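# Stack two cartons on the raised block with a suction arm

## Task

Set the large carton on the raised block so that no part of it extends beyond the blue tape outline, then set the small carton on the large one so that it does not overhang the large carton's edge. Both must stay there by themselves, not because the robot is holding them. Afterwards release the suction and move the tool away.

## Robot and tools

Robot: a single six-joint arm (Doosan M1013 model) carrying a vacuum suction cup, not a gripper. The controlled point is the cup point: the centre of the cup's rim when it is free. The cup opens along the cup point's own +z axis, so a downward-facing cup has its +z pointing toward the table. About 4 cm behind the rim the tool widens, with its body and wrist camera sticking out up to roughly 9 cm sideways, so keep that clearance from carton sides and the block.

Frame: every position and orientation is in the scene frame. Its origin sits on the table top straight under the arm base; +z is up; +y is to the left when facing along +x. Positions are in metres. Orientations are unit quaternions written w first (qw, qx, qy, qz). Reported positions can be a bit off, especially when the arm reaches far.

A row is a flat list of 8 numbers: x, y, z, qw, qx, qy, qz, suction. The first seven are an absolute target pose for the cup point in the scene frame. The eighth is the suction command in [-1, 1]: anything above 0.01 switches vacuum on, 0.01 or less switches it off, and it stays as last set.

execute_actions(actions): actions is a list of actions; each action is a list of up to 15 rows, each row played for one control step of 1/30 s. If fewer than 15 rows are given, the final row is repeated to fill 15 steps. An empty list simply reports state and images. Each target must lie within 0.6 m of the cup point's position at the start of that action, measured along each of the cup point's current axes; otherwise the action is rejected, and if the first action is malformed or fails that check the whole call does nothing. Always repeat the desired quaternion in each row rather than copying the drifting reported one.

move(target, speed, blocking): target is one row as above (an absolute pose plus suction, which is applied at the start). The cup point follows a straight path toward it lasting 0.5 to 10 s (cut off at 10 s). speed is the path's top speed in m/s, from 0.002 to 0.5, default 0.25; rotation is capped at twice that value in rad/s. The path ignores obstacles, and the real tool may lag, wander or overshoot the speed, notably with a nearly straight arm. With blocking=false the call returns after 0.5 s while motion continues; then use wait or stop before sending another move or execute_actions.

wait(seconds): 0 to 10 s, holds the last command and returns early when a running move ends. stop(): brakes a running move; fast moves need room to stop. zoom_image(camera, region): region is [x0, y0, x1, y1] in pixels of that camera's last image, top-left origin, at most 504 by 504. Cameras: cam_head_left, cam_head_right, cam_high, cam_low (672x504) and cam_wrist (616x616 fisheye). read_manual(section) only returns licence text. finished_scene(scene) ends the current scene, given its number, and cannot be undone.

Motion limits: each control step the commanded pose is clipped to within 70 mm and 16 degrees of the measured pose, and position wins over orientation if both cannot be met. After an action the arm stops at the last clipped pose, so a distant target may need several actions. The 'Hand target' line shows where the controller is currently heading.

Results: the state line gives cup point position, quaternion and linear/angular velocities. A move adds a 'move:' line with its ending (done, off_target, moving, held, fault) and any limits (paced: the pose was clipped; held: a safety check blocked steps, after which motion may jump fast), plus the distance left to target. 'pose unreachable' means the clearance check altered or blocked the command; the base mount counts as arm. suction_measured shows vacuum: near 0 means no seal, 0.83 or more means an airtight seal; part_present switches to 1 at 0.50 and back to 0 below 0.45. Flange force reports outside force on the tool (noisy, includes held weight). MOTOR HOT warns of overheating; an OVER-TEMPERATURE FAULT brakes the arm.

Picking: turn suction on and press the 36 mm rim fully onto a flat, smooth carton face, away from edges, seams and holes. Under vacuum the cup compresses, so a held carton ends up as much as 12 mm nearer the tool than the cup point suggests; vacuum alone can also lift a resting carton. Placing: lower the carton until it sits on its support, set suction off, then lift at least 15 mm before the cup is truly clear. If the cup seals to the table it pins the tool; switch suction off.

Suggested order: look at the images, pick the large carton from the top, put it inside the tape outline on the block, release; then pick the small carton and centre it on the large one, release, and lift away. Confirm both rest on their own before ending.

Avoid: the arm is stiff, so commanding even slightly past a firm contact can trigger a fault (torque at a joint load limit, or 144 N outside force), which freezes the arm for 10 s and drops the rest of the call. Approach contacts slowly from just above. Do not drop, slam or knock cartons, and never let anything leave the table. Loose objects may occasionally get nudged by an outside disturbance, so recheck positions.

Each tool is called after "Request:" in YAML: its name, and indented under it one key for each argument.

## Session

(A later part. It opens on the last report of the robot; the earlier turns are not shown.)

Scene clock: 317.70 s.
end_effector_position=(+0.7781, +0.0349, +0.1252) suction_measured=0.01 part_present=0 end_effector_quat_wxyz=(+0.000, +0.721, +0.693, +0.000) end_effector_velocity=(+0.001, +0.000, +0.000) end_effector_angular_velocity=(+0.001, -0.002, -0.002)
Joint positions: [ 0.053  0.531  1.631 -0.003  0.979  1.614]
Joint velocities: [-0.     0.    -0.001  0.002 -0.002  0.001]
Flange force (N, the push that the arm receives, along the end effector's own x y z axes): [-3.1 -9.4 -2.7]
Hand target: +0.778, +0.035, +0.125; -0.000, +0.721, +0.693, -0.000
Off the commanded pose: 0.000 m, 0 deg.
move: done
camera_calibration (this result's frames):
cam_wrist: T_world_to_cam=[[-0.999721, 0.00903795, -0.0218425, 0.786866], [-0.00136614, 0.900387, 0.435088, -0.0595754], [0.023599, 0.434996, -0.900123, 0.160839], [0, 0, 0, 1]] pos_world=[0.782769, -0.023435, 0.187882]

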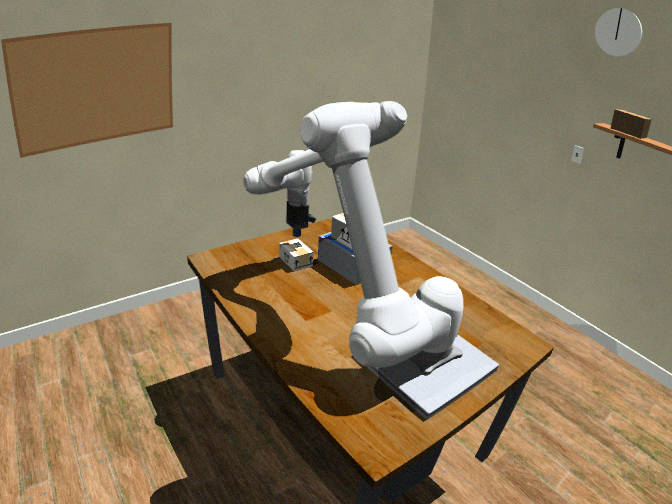

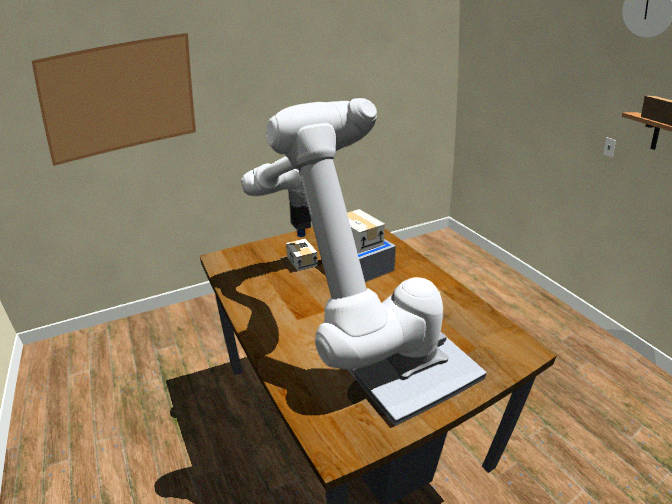

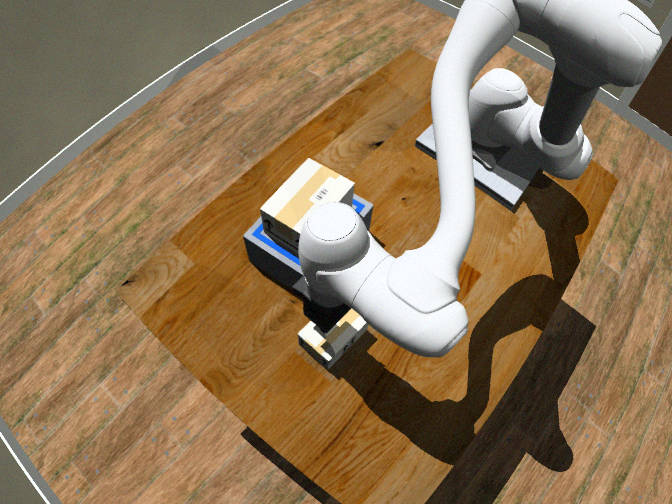

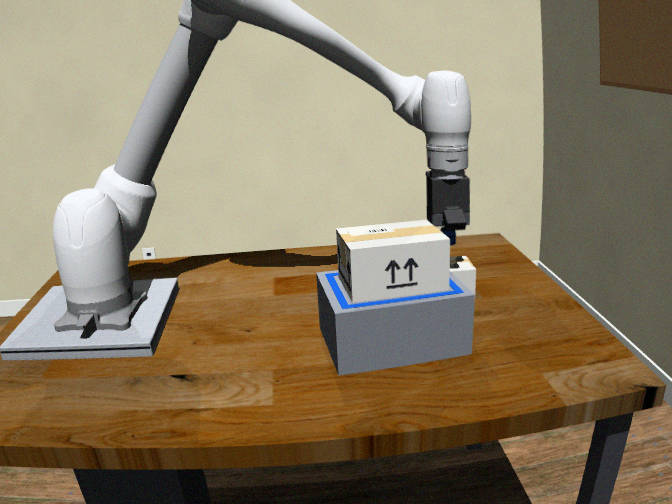

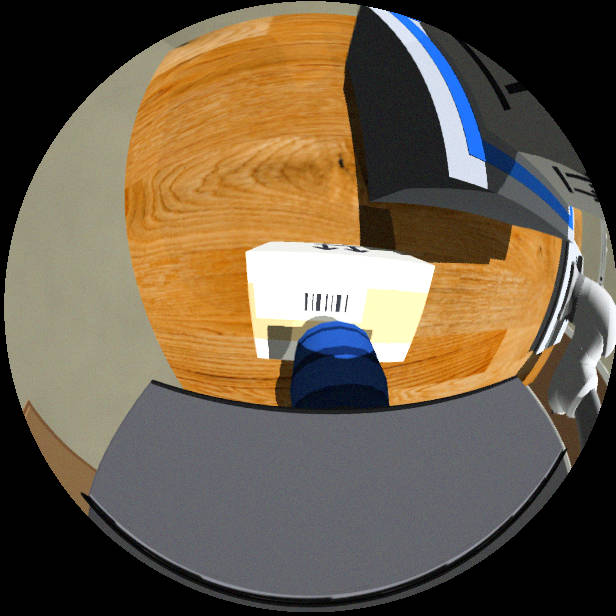

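Request:
move:
  target: [0.761, 0.0396, 0.088, 0, 0.7239, 0.6899, 0, -1]
  speed: 0.1

Request:
move:
  target: [0.761, 0.0396, 0.069, 0, 0.7239, 0.6899, 0, 1]
  speed: 0.04

Scene clock: 344.33 s.
end_effector_position=(+0.7610, +0.0396, +0.0880) suction_measured=0.01 part_present=0 end_effector_quat_wxyz=(-0.000, +0.724, +0.690, +0.000) end_effector_velocity=(-0.000, -0.000, -0.001) end_effector_angular_velocity=(-0.001, +0.001, +0.001)
Joint positions: [ 0.059  0.545  1.691 -0.003  0.906  1.628]
Joint velocities: [-0.     0.001  0.    -0.001  0.001  0.   ]
Flange force (N, the push that the arm receives, along the end effector's own x y z axes): [-1.2 -5.4 -2.3]
Hand target: +0.761, +0.040, +0.088; +0.000, +0.724, +0.690, -0.000
Off the commanded pose: 0.000 m, 0 deg.
move: done
camera_calibration (this result's frames):
cam_wrist: T_world_to_cam=[[-0.99962, 0.0169591, -0.0217405, 0.768572], [0.00581205, 0.900359, 0.435109, -0.0530795], [0.0269533, 0.434817, -0.900115, 0.123217], [0, 0, 0, 1]] pos_world=[0.765267, -0.0188206, 0.150714]

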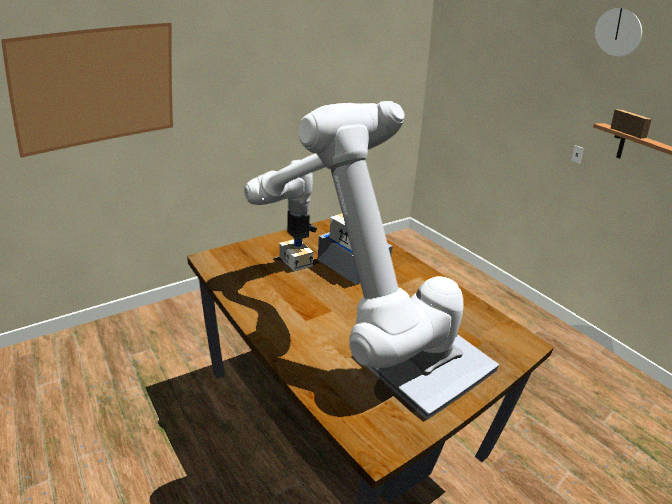

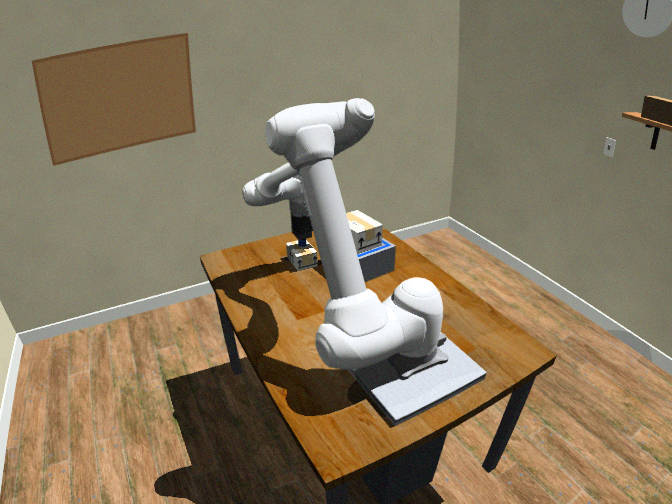

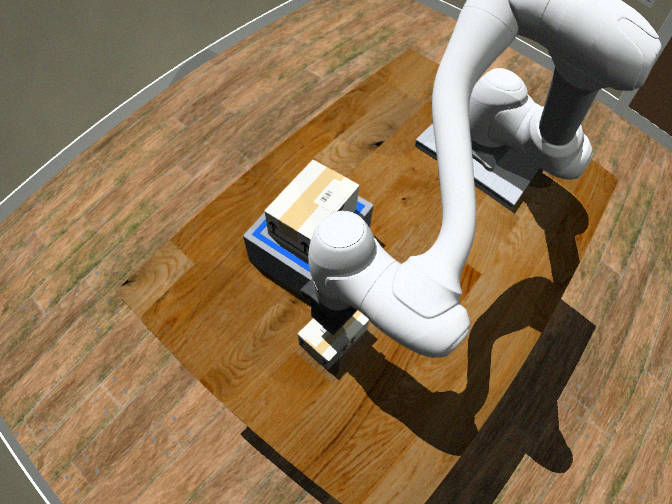

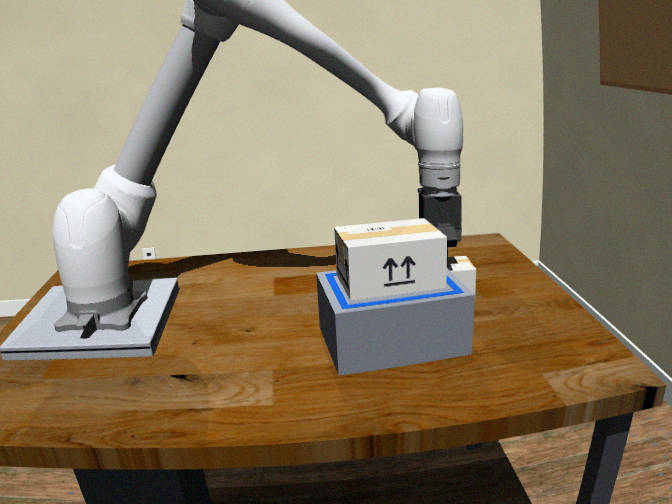

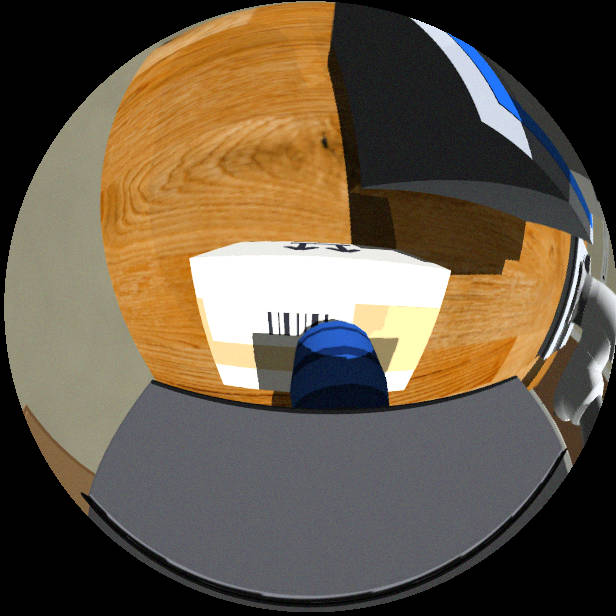

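Scene clock: 345.03 s.
end_effector_position=(+0.7610, +0.0396, +0.0690) suction_measured=0.93 part_present=1 end_effector_quat_wxyz=(+0.000, +0.724, +0.690, -0.000) end_effector_velocity=(+0.000, -0.000, -0.000) end_effector_angular_velocity=(-0.001, +0.000, +0.001)
Joint positions: [ 0.059  0.564  1.7   -0.003  0.877  1.628]
Joint velocities: [-0.     0.001 -0.    -0.001 -0.    -0.001]
Flange force (N, the push that the arm receives, along the end effector's own x y z axes): [-1.8 -1.3 2.7]
Hand target: +0.761, +0.040, +0.069; +0.000, +0.724, +0.690, -0.000
Off the commanded pose: 0.000 m, 0 deg.
move: done
camera_calibration (this result's frames):
cam_wrist: T_world_to_cam=[[-0.999622, 0.0168496, -0.0217146, 0.768153], [0.00572619, 0.900385, 0.435056, -0.0447582], [0.026882, 0.434767, -0.900142, 0.106136], [0, 0, 0, 1]] pos_world=[0.765266, -0.0187879, 0.13169]

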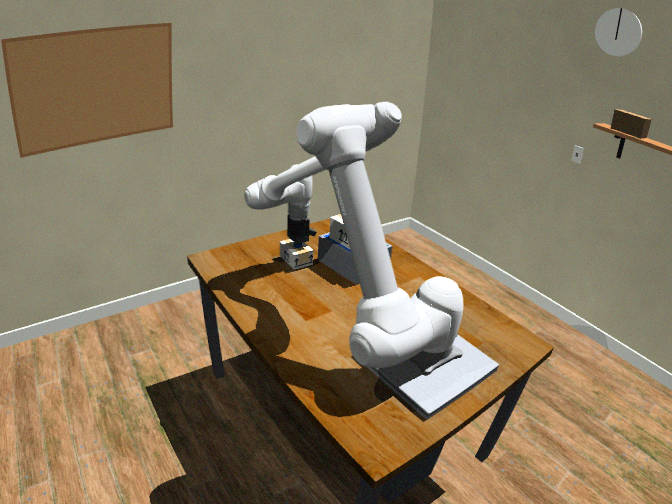

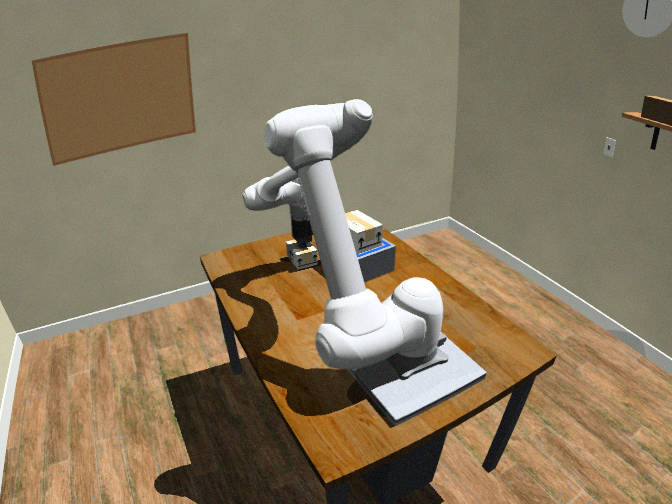

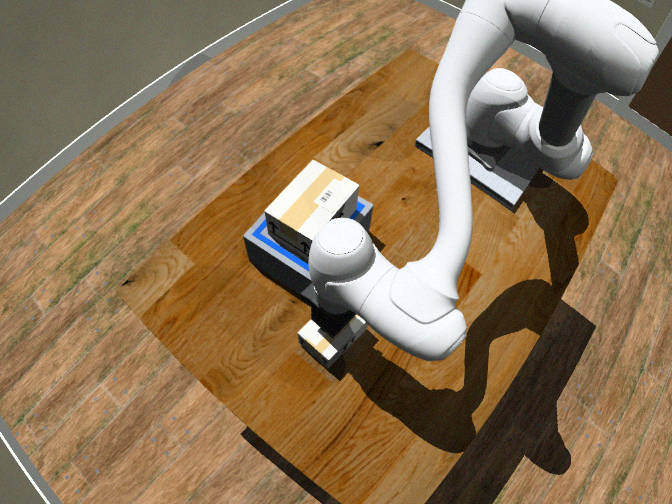

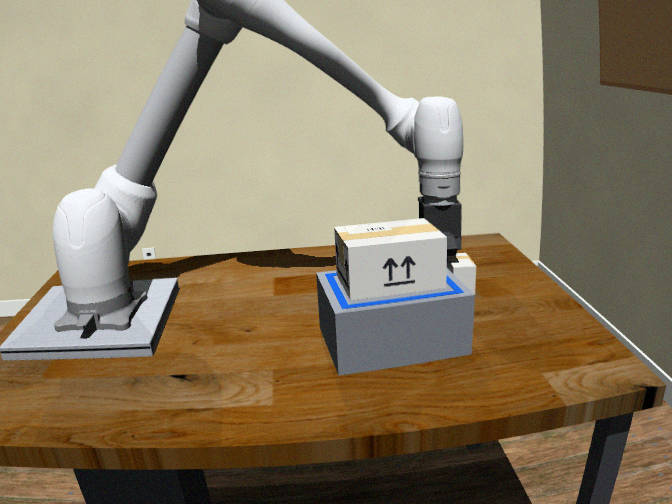

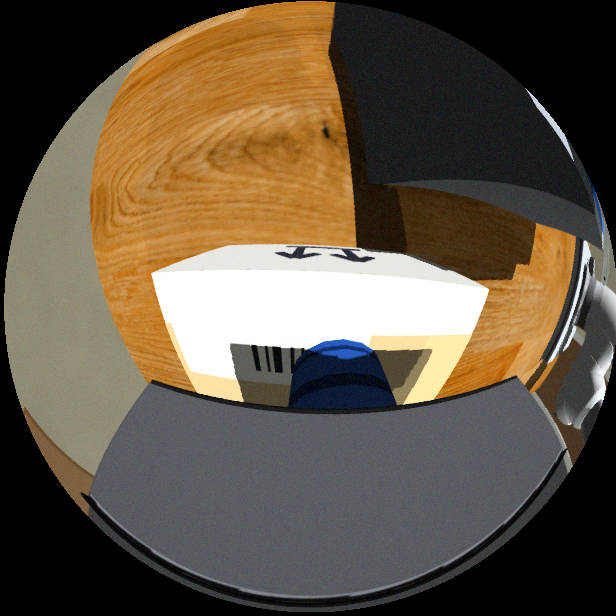

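Request:
zoom_image:
  camera: "cam_low"
  region: [310, 210, 480, 330]

Request:
zoom_image:
  camera: "cam_high"
  region: [235, 150, 385, 290]

Request:
zoom_image:
  camera: "cam_head_left"
  region: [270, 200, 400, 290]

Request:
zoom_image:
  camera: "cam_head_right"
  region: [320, 200, 410, 290]

Region (310, 210, 480, 330) of cam_low's 672x504 image, scaled by 2.965, with more detail than that image has; it fills the top 356 rows of this view, and the rest is white.

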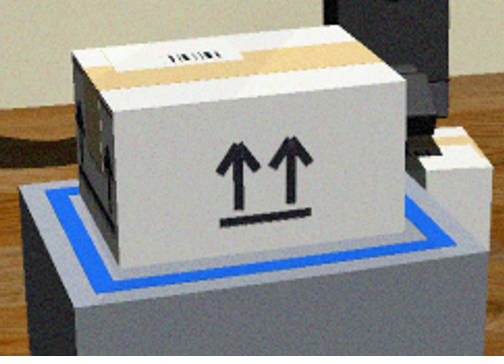

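Region (235, 150, 385, 290) of cam_high's 672x504 image, scaled by 3.360, with more detail than that image has; it fills the top 470 rows of this view, and the rest is white.

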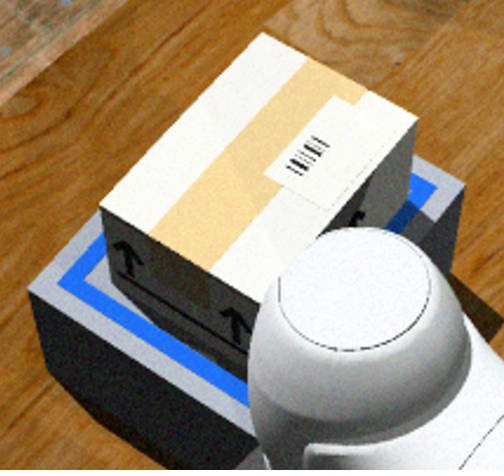

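Region (270, 200, 400, 290) of cam_head_left's 672x504 image, scaled by 3.877, with more detail than that image has; it fills the top 349 rows of this view, and the rest is white.

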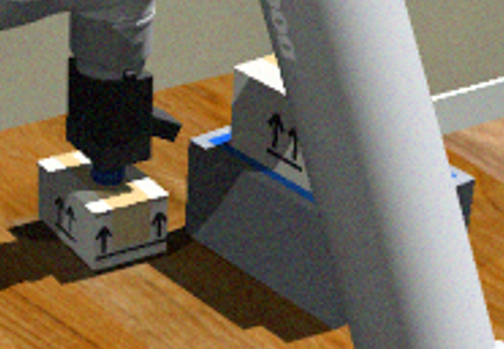

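Region (320, 200, 410, 290) of cam_head_right's 672x504 image, scaled by 5.600, with more detail than that image has.

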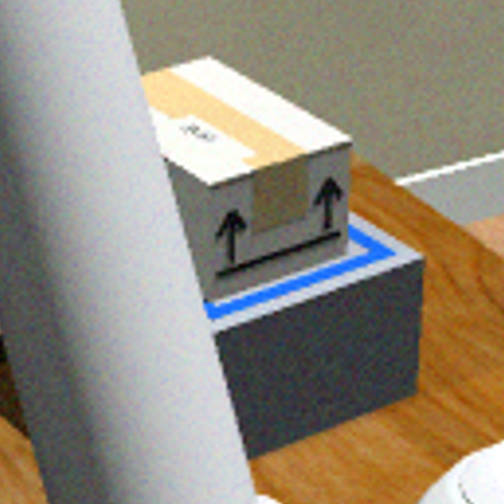

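Request:
zoom_image:
  camera: "cam_wrist"
  region: [140, 230, 500, 410]

Region (140, 230, 500, 410) of cam_wrist's 616x616 image, scaled by 1.400, with more detail than that image has.

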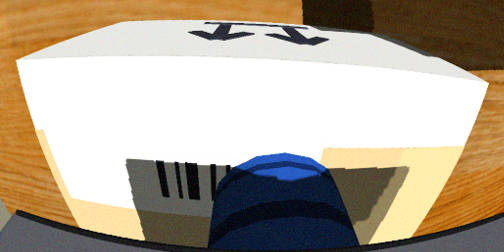

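Request:
move:
  target: [0.761, 0.0396, 0.193, 0, 0.7239, 0.6899, 0, 1]
  speed: 0.2

Request:
move:
  target: [0.5995, -0.036, 0.193, 0, 0.6743, 0.7385, 0, 1]
  speed: 0.2

Scene clock: 424.53 s.
end_effector_position=(+0.7610, +0.0396, +0.1929) suction_measured=0.98 part_present=1 end_effector_quat_wxyz=(-0.000, +0.724, +0.690, +0.000) end_effector_velocity=(-0.000, +0.000, -0.000) end_effector_angular_velocity=(+0.001, +0.002, -0.002)
Joint positions: [ 0.06   0.451  1.618 -0.002  1.072  1.628]
Joint velocities: [-0.     0.    -0.     0.001  0.002  0.001]
Flange force (N, the push that the arm receives, along the end effector's own x y z axes): [-4.0 -7.4 1.5]
Hand target: +0.761, +0.040, +0.193; -0.000, +0.724, +0.690, +0.000
Off the commanded pose: 0.000 m, 0 deg.
move: done
camera_calibration (this result's frames):
cam_wrist: T_world_to_cam=[[-0.99962, 0.0169881, -0.0217236, 0.770819], [0.0058435, 0.900327, 0.435175, -0.0987521], [0.0269511, 0.434883, -0.900084, 0.217623], [0, 0, 0, 1]] pos_world=[0.765238, -0.0188261, 0.255599]

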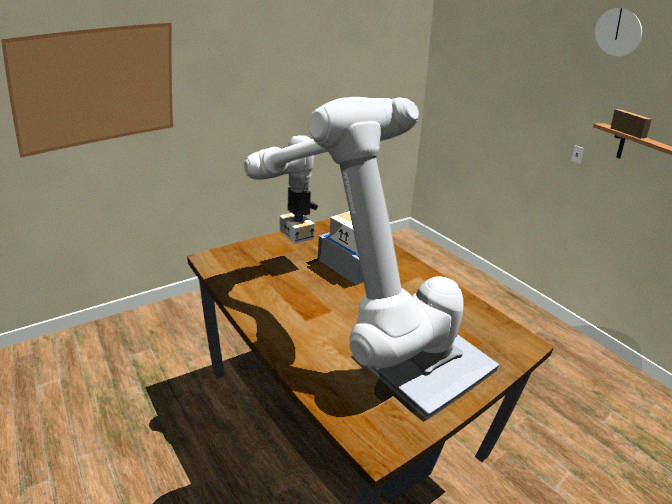

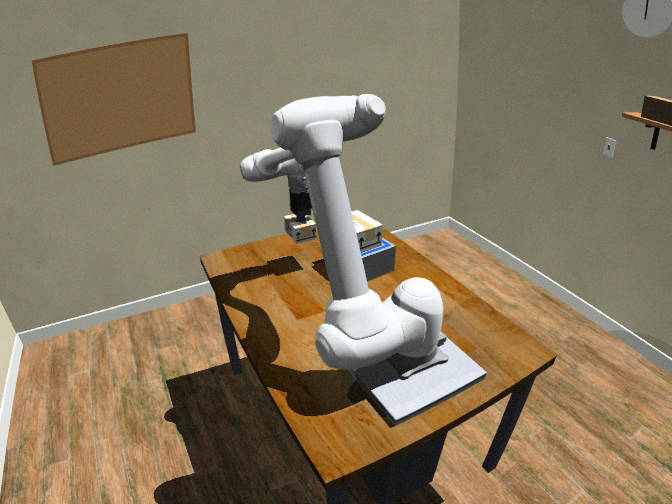

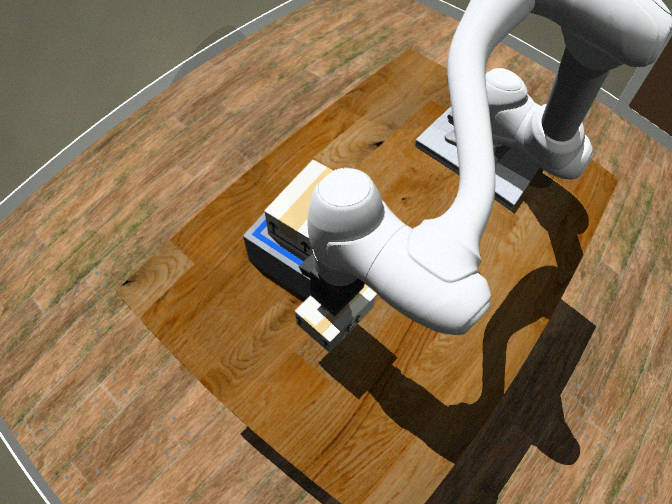

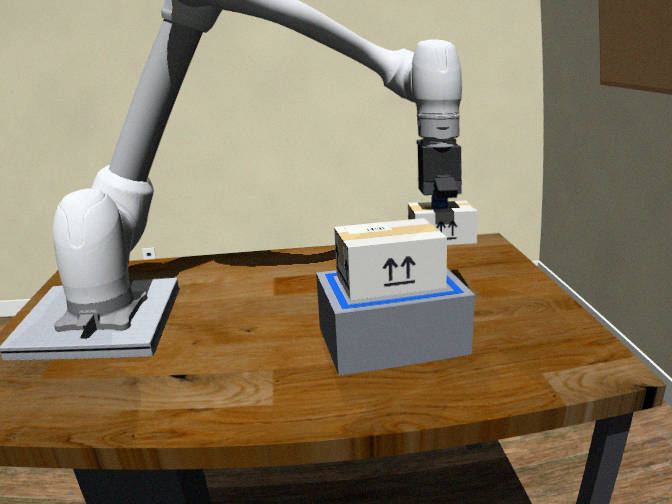

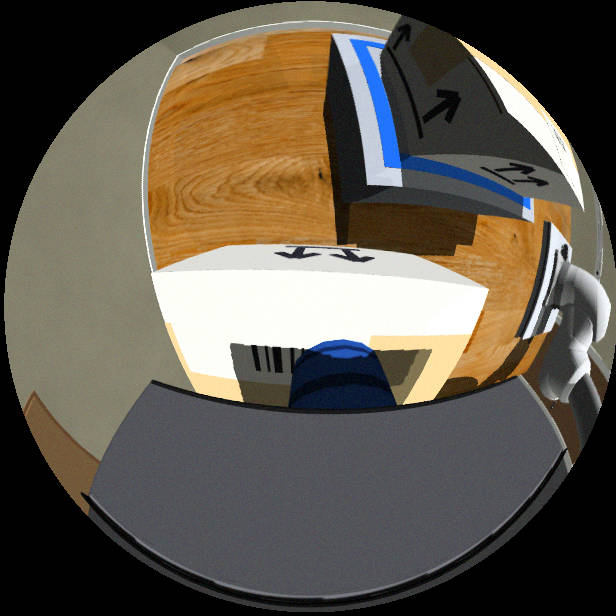

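Scene clock: 425.77 s.
end_effector_position=(+0.5995, -0.0359, +0.1928) suction_measured=0.98 part_present=1 end_effector_quat_wxyz=(+0.000, +0.674, +0.738, -0.000) end_effector_velocity=(-0.001, +0.001, -0.000) end_effector_angular_velocity=(+0.001, +0.001, +0.000)
Joint positions: [-0.064  0.223  1.944 -0.003  0.974  1.366]
Joint velocities: [ 0.001 -0.001  0.001  0.001  0.001 -0.   ]
Flange force (N, the push that the arm receives, along the end effector's own x y z axes): [0.0 -8.2 1.1]
Hand target: +0.599, -0.036, +0.193; +0.000, +0.674, +0.738, -0.000
Off the commanded pose: 0.000 m, 0 deg.
move: done
camera_calibration (this result's frames):
cam_wrist: T_world_to_cam=[[-0.992332, -0.121684, -0.0217008, 0.60129], [-0.11896, 0.89254, 0.434995, 0.044776], [-0.0335633, 0.434241, -0.900171, 0.291034], [0, 0, 0, 1]] pos_world=[0.611774, -0.0931756, 0.255552]

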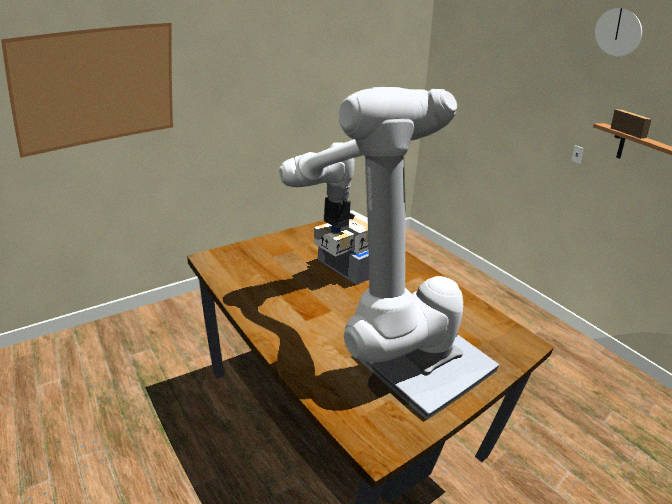

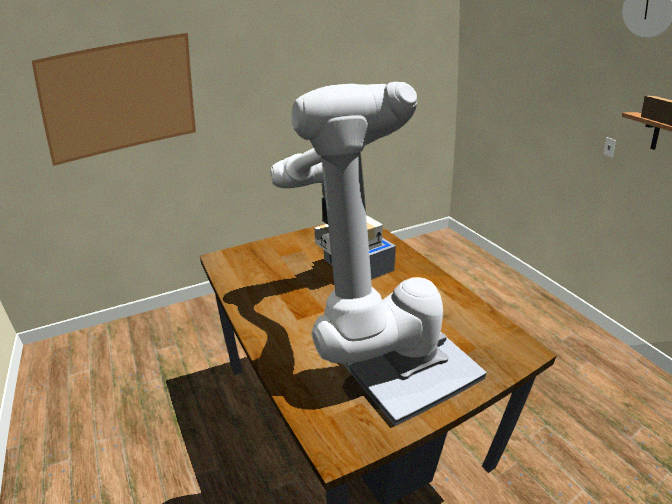

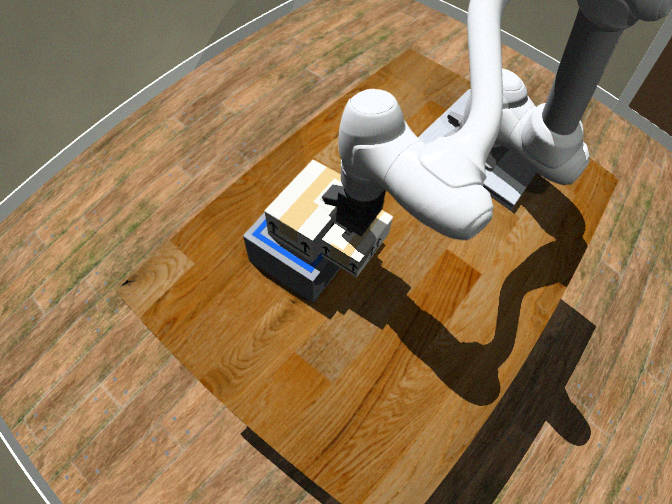

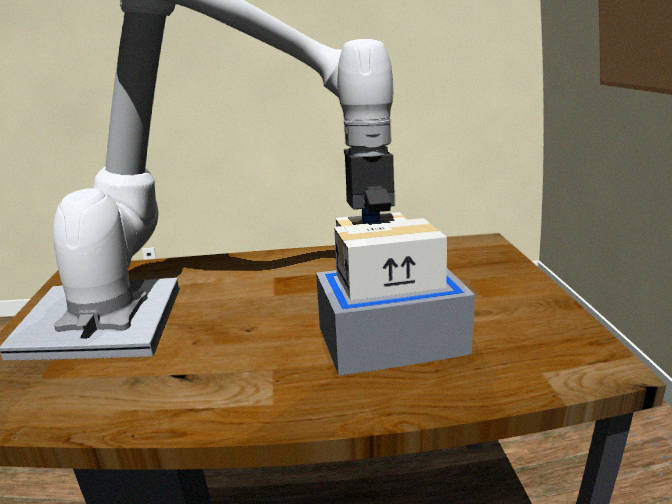

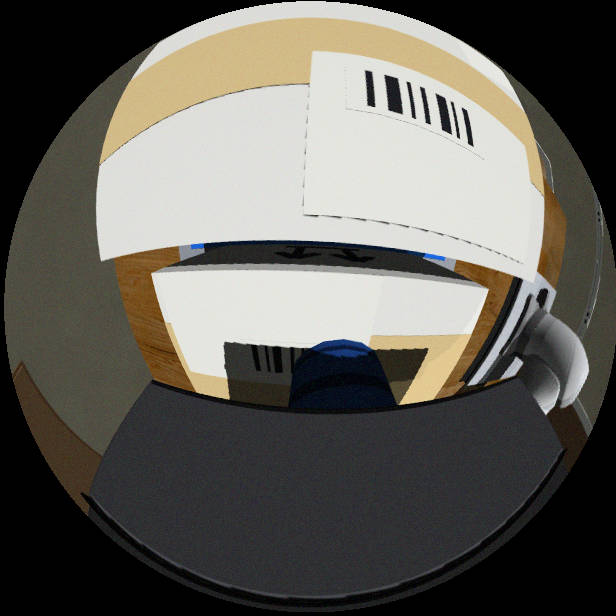

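Now a slow push to nudge the large carton back to centre.

Request:
move:
  target: [0.6016, -0.0588, 0.193, 0, 0.6743, 0.7385, 0, 1]
  speed: 0.02

Request:
zoom_image:
  camera: "cam_low"
  region: [310, 210, 480, 330]

Request:
zoom_image:
  camera: "cam_high"
  region: [235, 150, 395, 300]

Scene clock: 429.87 s.
end_effector_position=(+0.6016, -0.0588, +0.1930) suction_measured=0.98 part_present=1 end_effector_quat_wxyz=(-0.000, +0.674, +0.738, -0.000) end_effector_velocity=(+0.000, +0.000, +0.000) end_effector_angular_velocity=(+0.000, +0.000, -0.001)
Joint positions: [-0.101  0.228  1.937 -0.003  0.976  1.329]
Joint velocities: [ 0.     0.    -0.001  0.     0.     0.001]
Flange force (N, the push that the arm receives, along the end effector's own x y z axes): [0.6 -7.6 3.2]
Hand target: +0.602, -0.059, +0.193; +0.000, +0.674, +0.738, -0.000
Off the commanded pose: 0.000 m, 0 deg.
move: done
camera_calibration (this result's frames):
cam_wrist: T_world_to_cam=[[-0.992337, -0.121636, -0.0217326, 0.600648], [-0.118927, 0.892495, 0.435097, 0.0653192], [-0.0335272, 0.434348, -0.900121, 0.30114], [0, 0, 0, 1]] pos_world=[0.61391, -0.116036, 0.255696]

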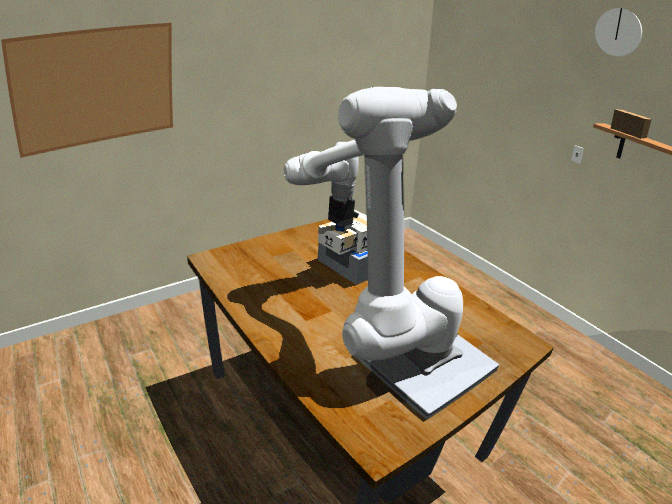

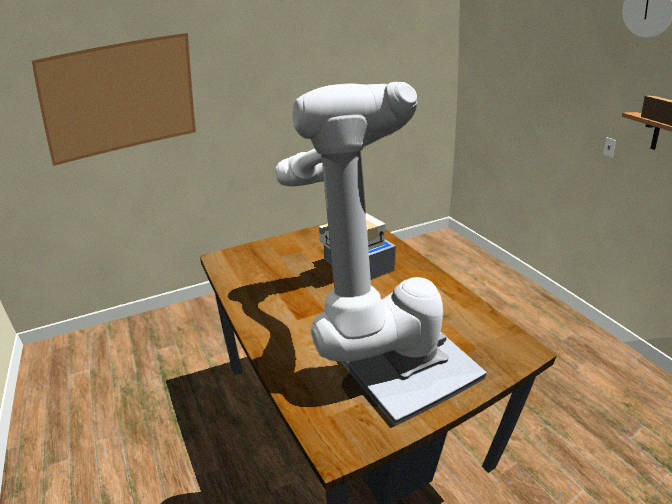

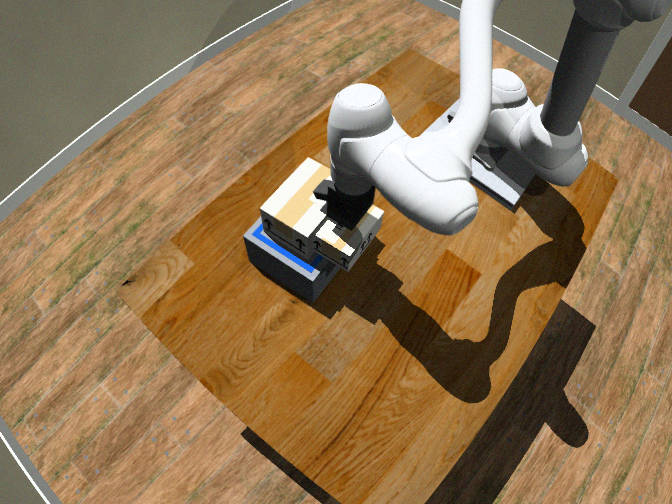

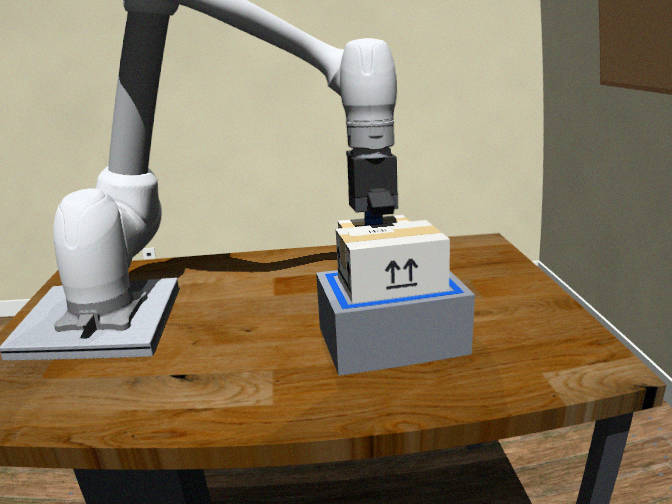

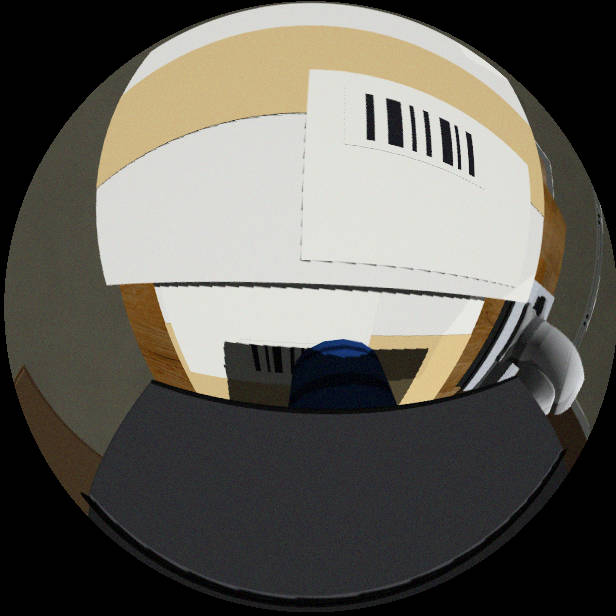

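Region (310, 210, 480, 330) of cam_low's 672x504 image, scaled by 2.965, with more detail than that image has; it fills the top 356 rows of this view, and the rest is white.

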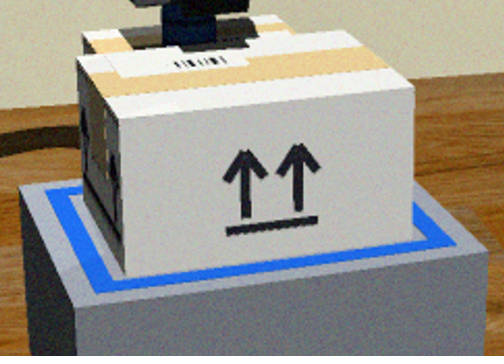

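Region (235, 150, 395, 300) of cam_high's 672x504 image, scaled by 3.150, with more detail than that image has; it fills the top 472 rows of this view, and the rest is white.

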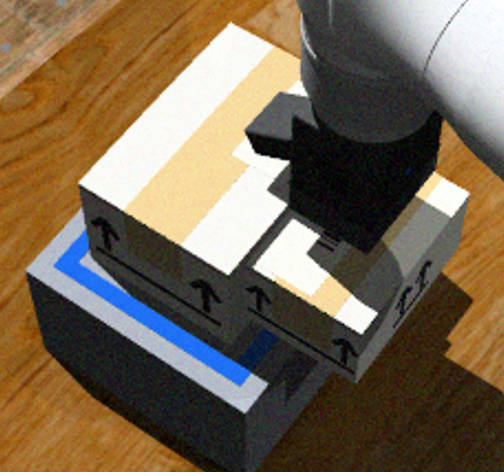

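Request:
move:
  target: [0.6, -0.041, 0.297, 0, 0.6743, 0.7385, 0, 1]
  speed: 0.15

Request:
move:
  target: [0.6112, -0.1668, 0.297, 0, 0.6743, 0.7385, 0, 1]
  speed: 0.2

Request:
zoom_image:
  camera: "cam_wrist"
  region: [130, 170, 510, 330]

Scene clock: 439.30 s.
end_effector_position=(+0.6000, -0.0410, +0.2969) suction_measured=0.98 part_present=1 end_effector_quat_wxyz=(-0.000, +0.674, +0.738, +0.000) end_effector_velocity=(+0.000, +0.000, -0.000) end_effector_angular_velocity=(-0.001, +0.001, +0.000)
Joint positions: [-0.072  0.139  1.834 -0.002  1.167  1.357]
Joint velocities: [ 0.001  0.001 -0.001 -0.001  0.     0.001]
Flange force (N, the push that the arm receives, along the end effector's own x y z axes): [1.8 -7.6 3.8]
Hand target: +0.600, -0.041, +0.297; -0.000, +0.674, +0.738, +0.000
Off the commanded pose: 0.000 m, 0 deg.
move: done
camera_calibration (this result's frames):
cam_wrist: T_world_to_cam=[[-0.99234, -0.121605, -0.0217526, 0.603494], [-0.118903, 0.892444, 0.435207, 0.00400378], [-0.0335103, 0.43446, -0.900068, 0.386883], [0, 0, 0, 1]] pos_world=[0.612312, -0.0982704, 0.359606]

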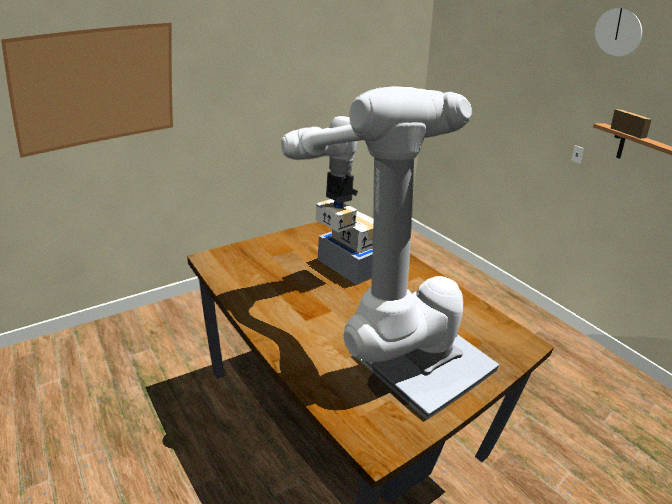

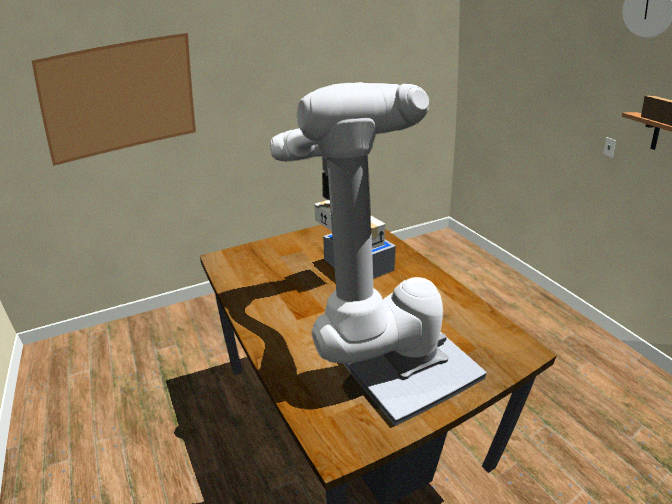

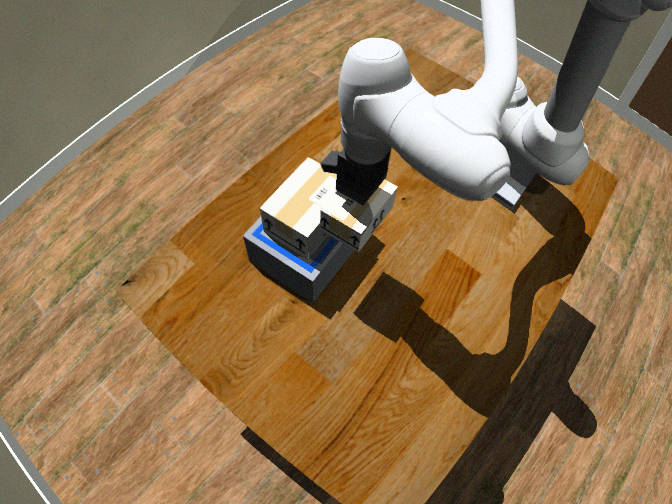

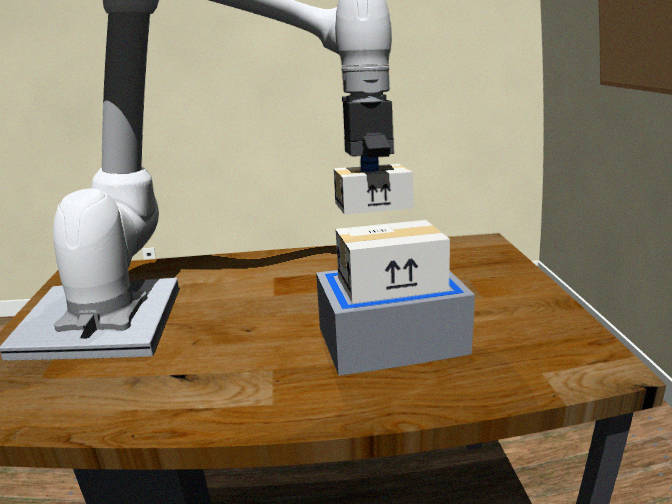

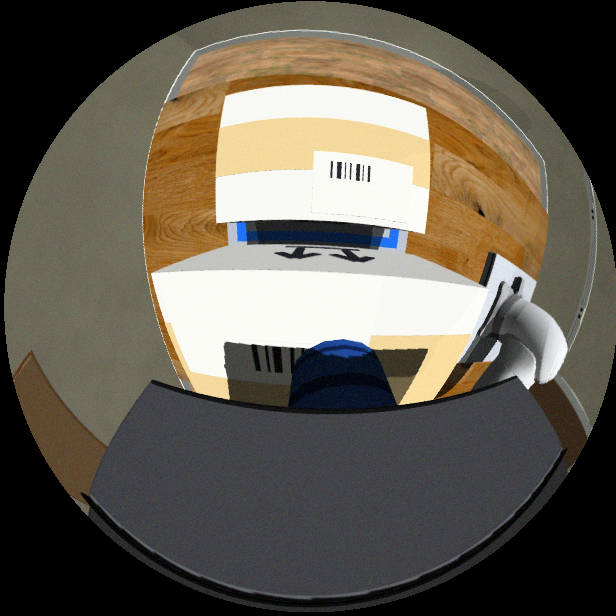

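Scene clock: 440.27 s.
end_effector_position=(+0.6112, -0.1667, +0.2971) suction_measured=0.98 part_present=1 end_effector_quat_wxyz=(+0.000, +0.674, +0.739, -0.000) end_effector_velocity=(+0.001, +0.002, +0.000) end_effector_angular_velocity=(+0.003, -0.002, -0.001)
Joint positions: [-0.267  0.188  1.776 -0.003  1.177  1.162]
Joint velocities: [ 0.001 -0.    -0.     0.004 -0.     0.001]
Flange force (N, the push that the arm receives, along the end effector's own x y z axes): [2.0 -6.7 4.3]
Hand target: +0.611, -0.167, +0.297; +0.000, +0.674, +0.738, -0.000
Off the commanded pose: 0.000 m, 0 deg.
move: done
camera_calibration (this result's frames):
cam_wrist: T_world_to_cam=[[-0.992323, -0.121757, -0.0216932, 0.599272], [-0.119026, 0.892584, 0.434886, 0.117654], [-0.0335875, 0.434129, -0.900224, 0.442032], [0, 0, 0, 1]] pos_world=[0.623522, -0.22395, 0.359761]

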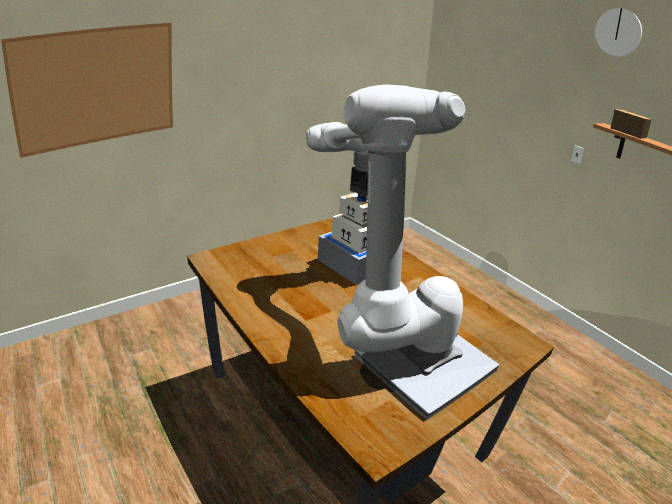

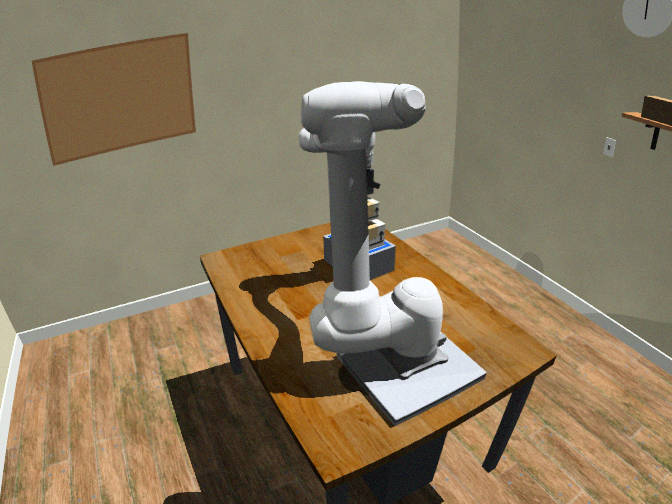

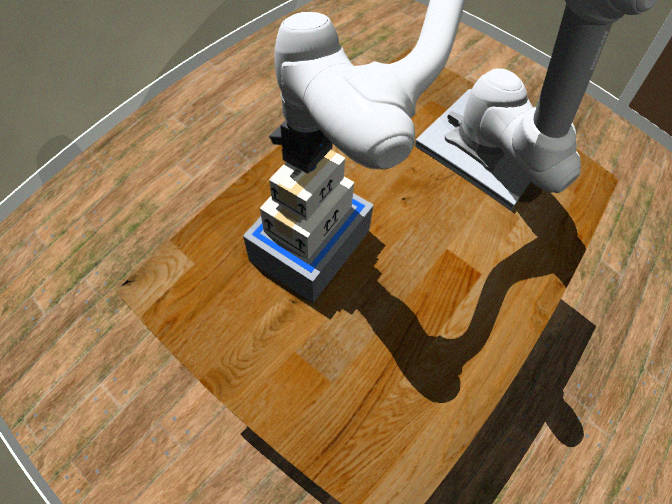

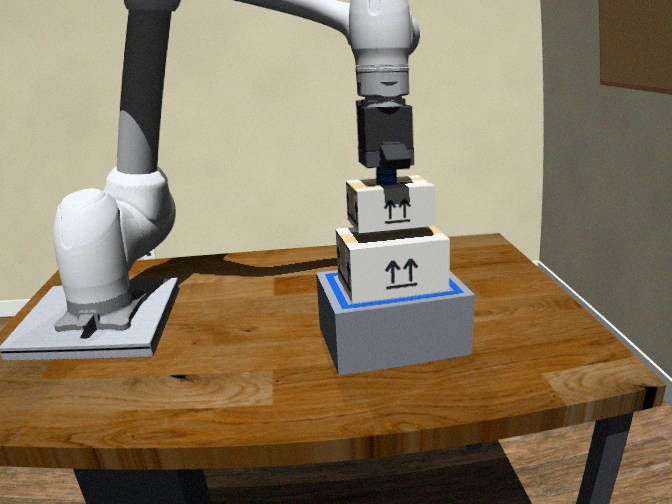

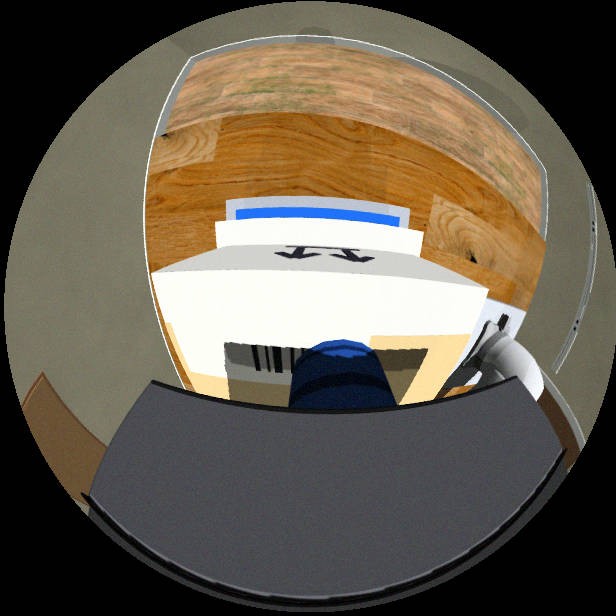

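Region (130, 170, 510, 330) of cam_wrist's 616x616 image, scaled by 1.326, with more detail than that image has; it fills the top 212 rows of this view, and the rest is white.

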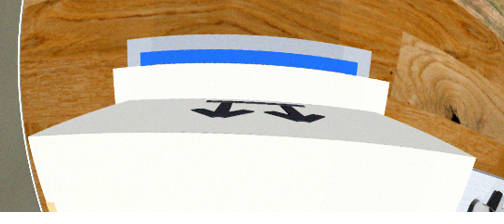

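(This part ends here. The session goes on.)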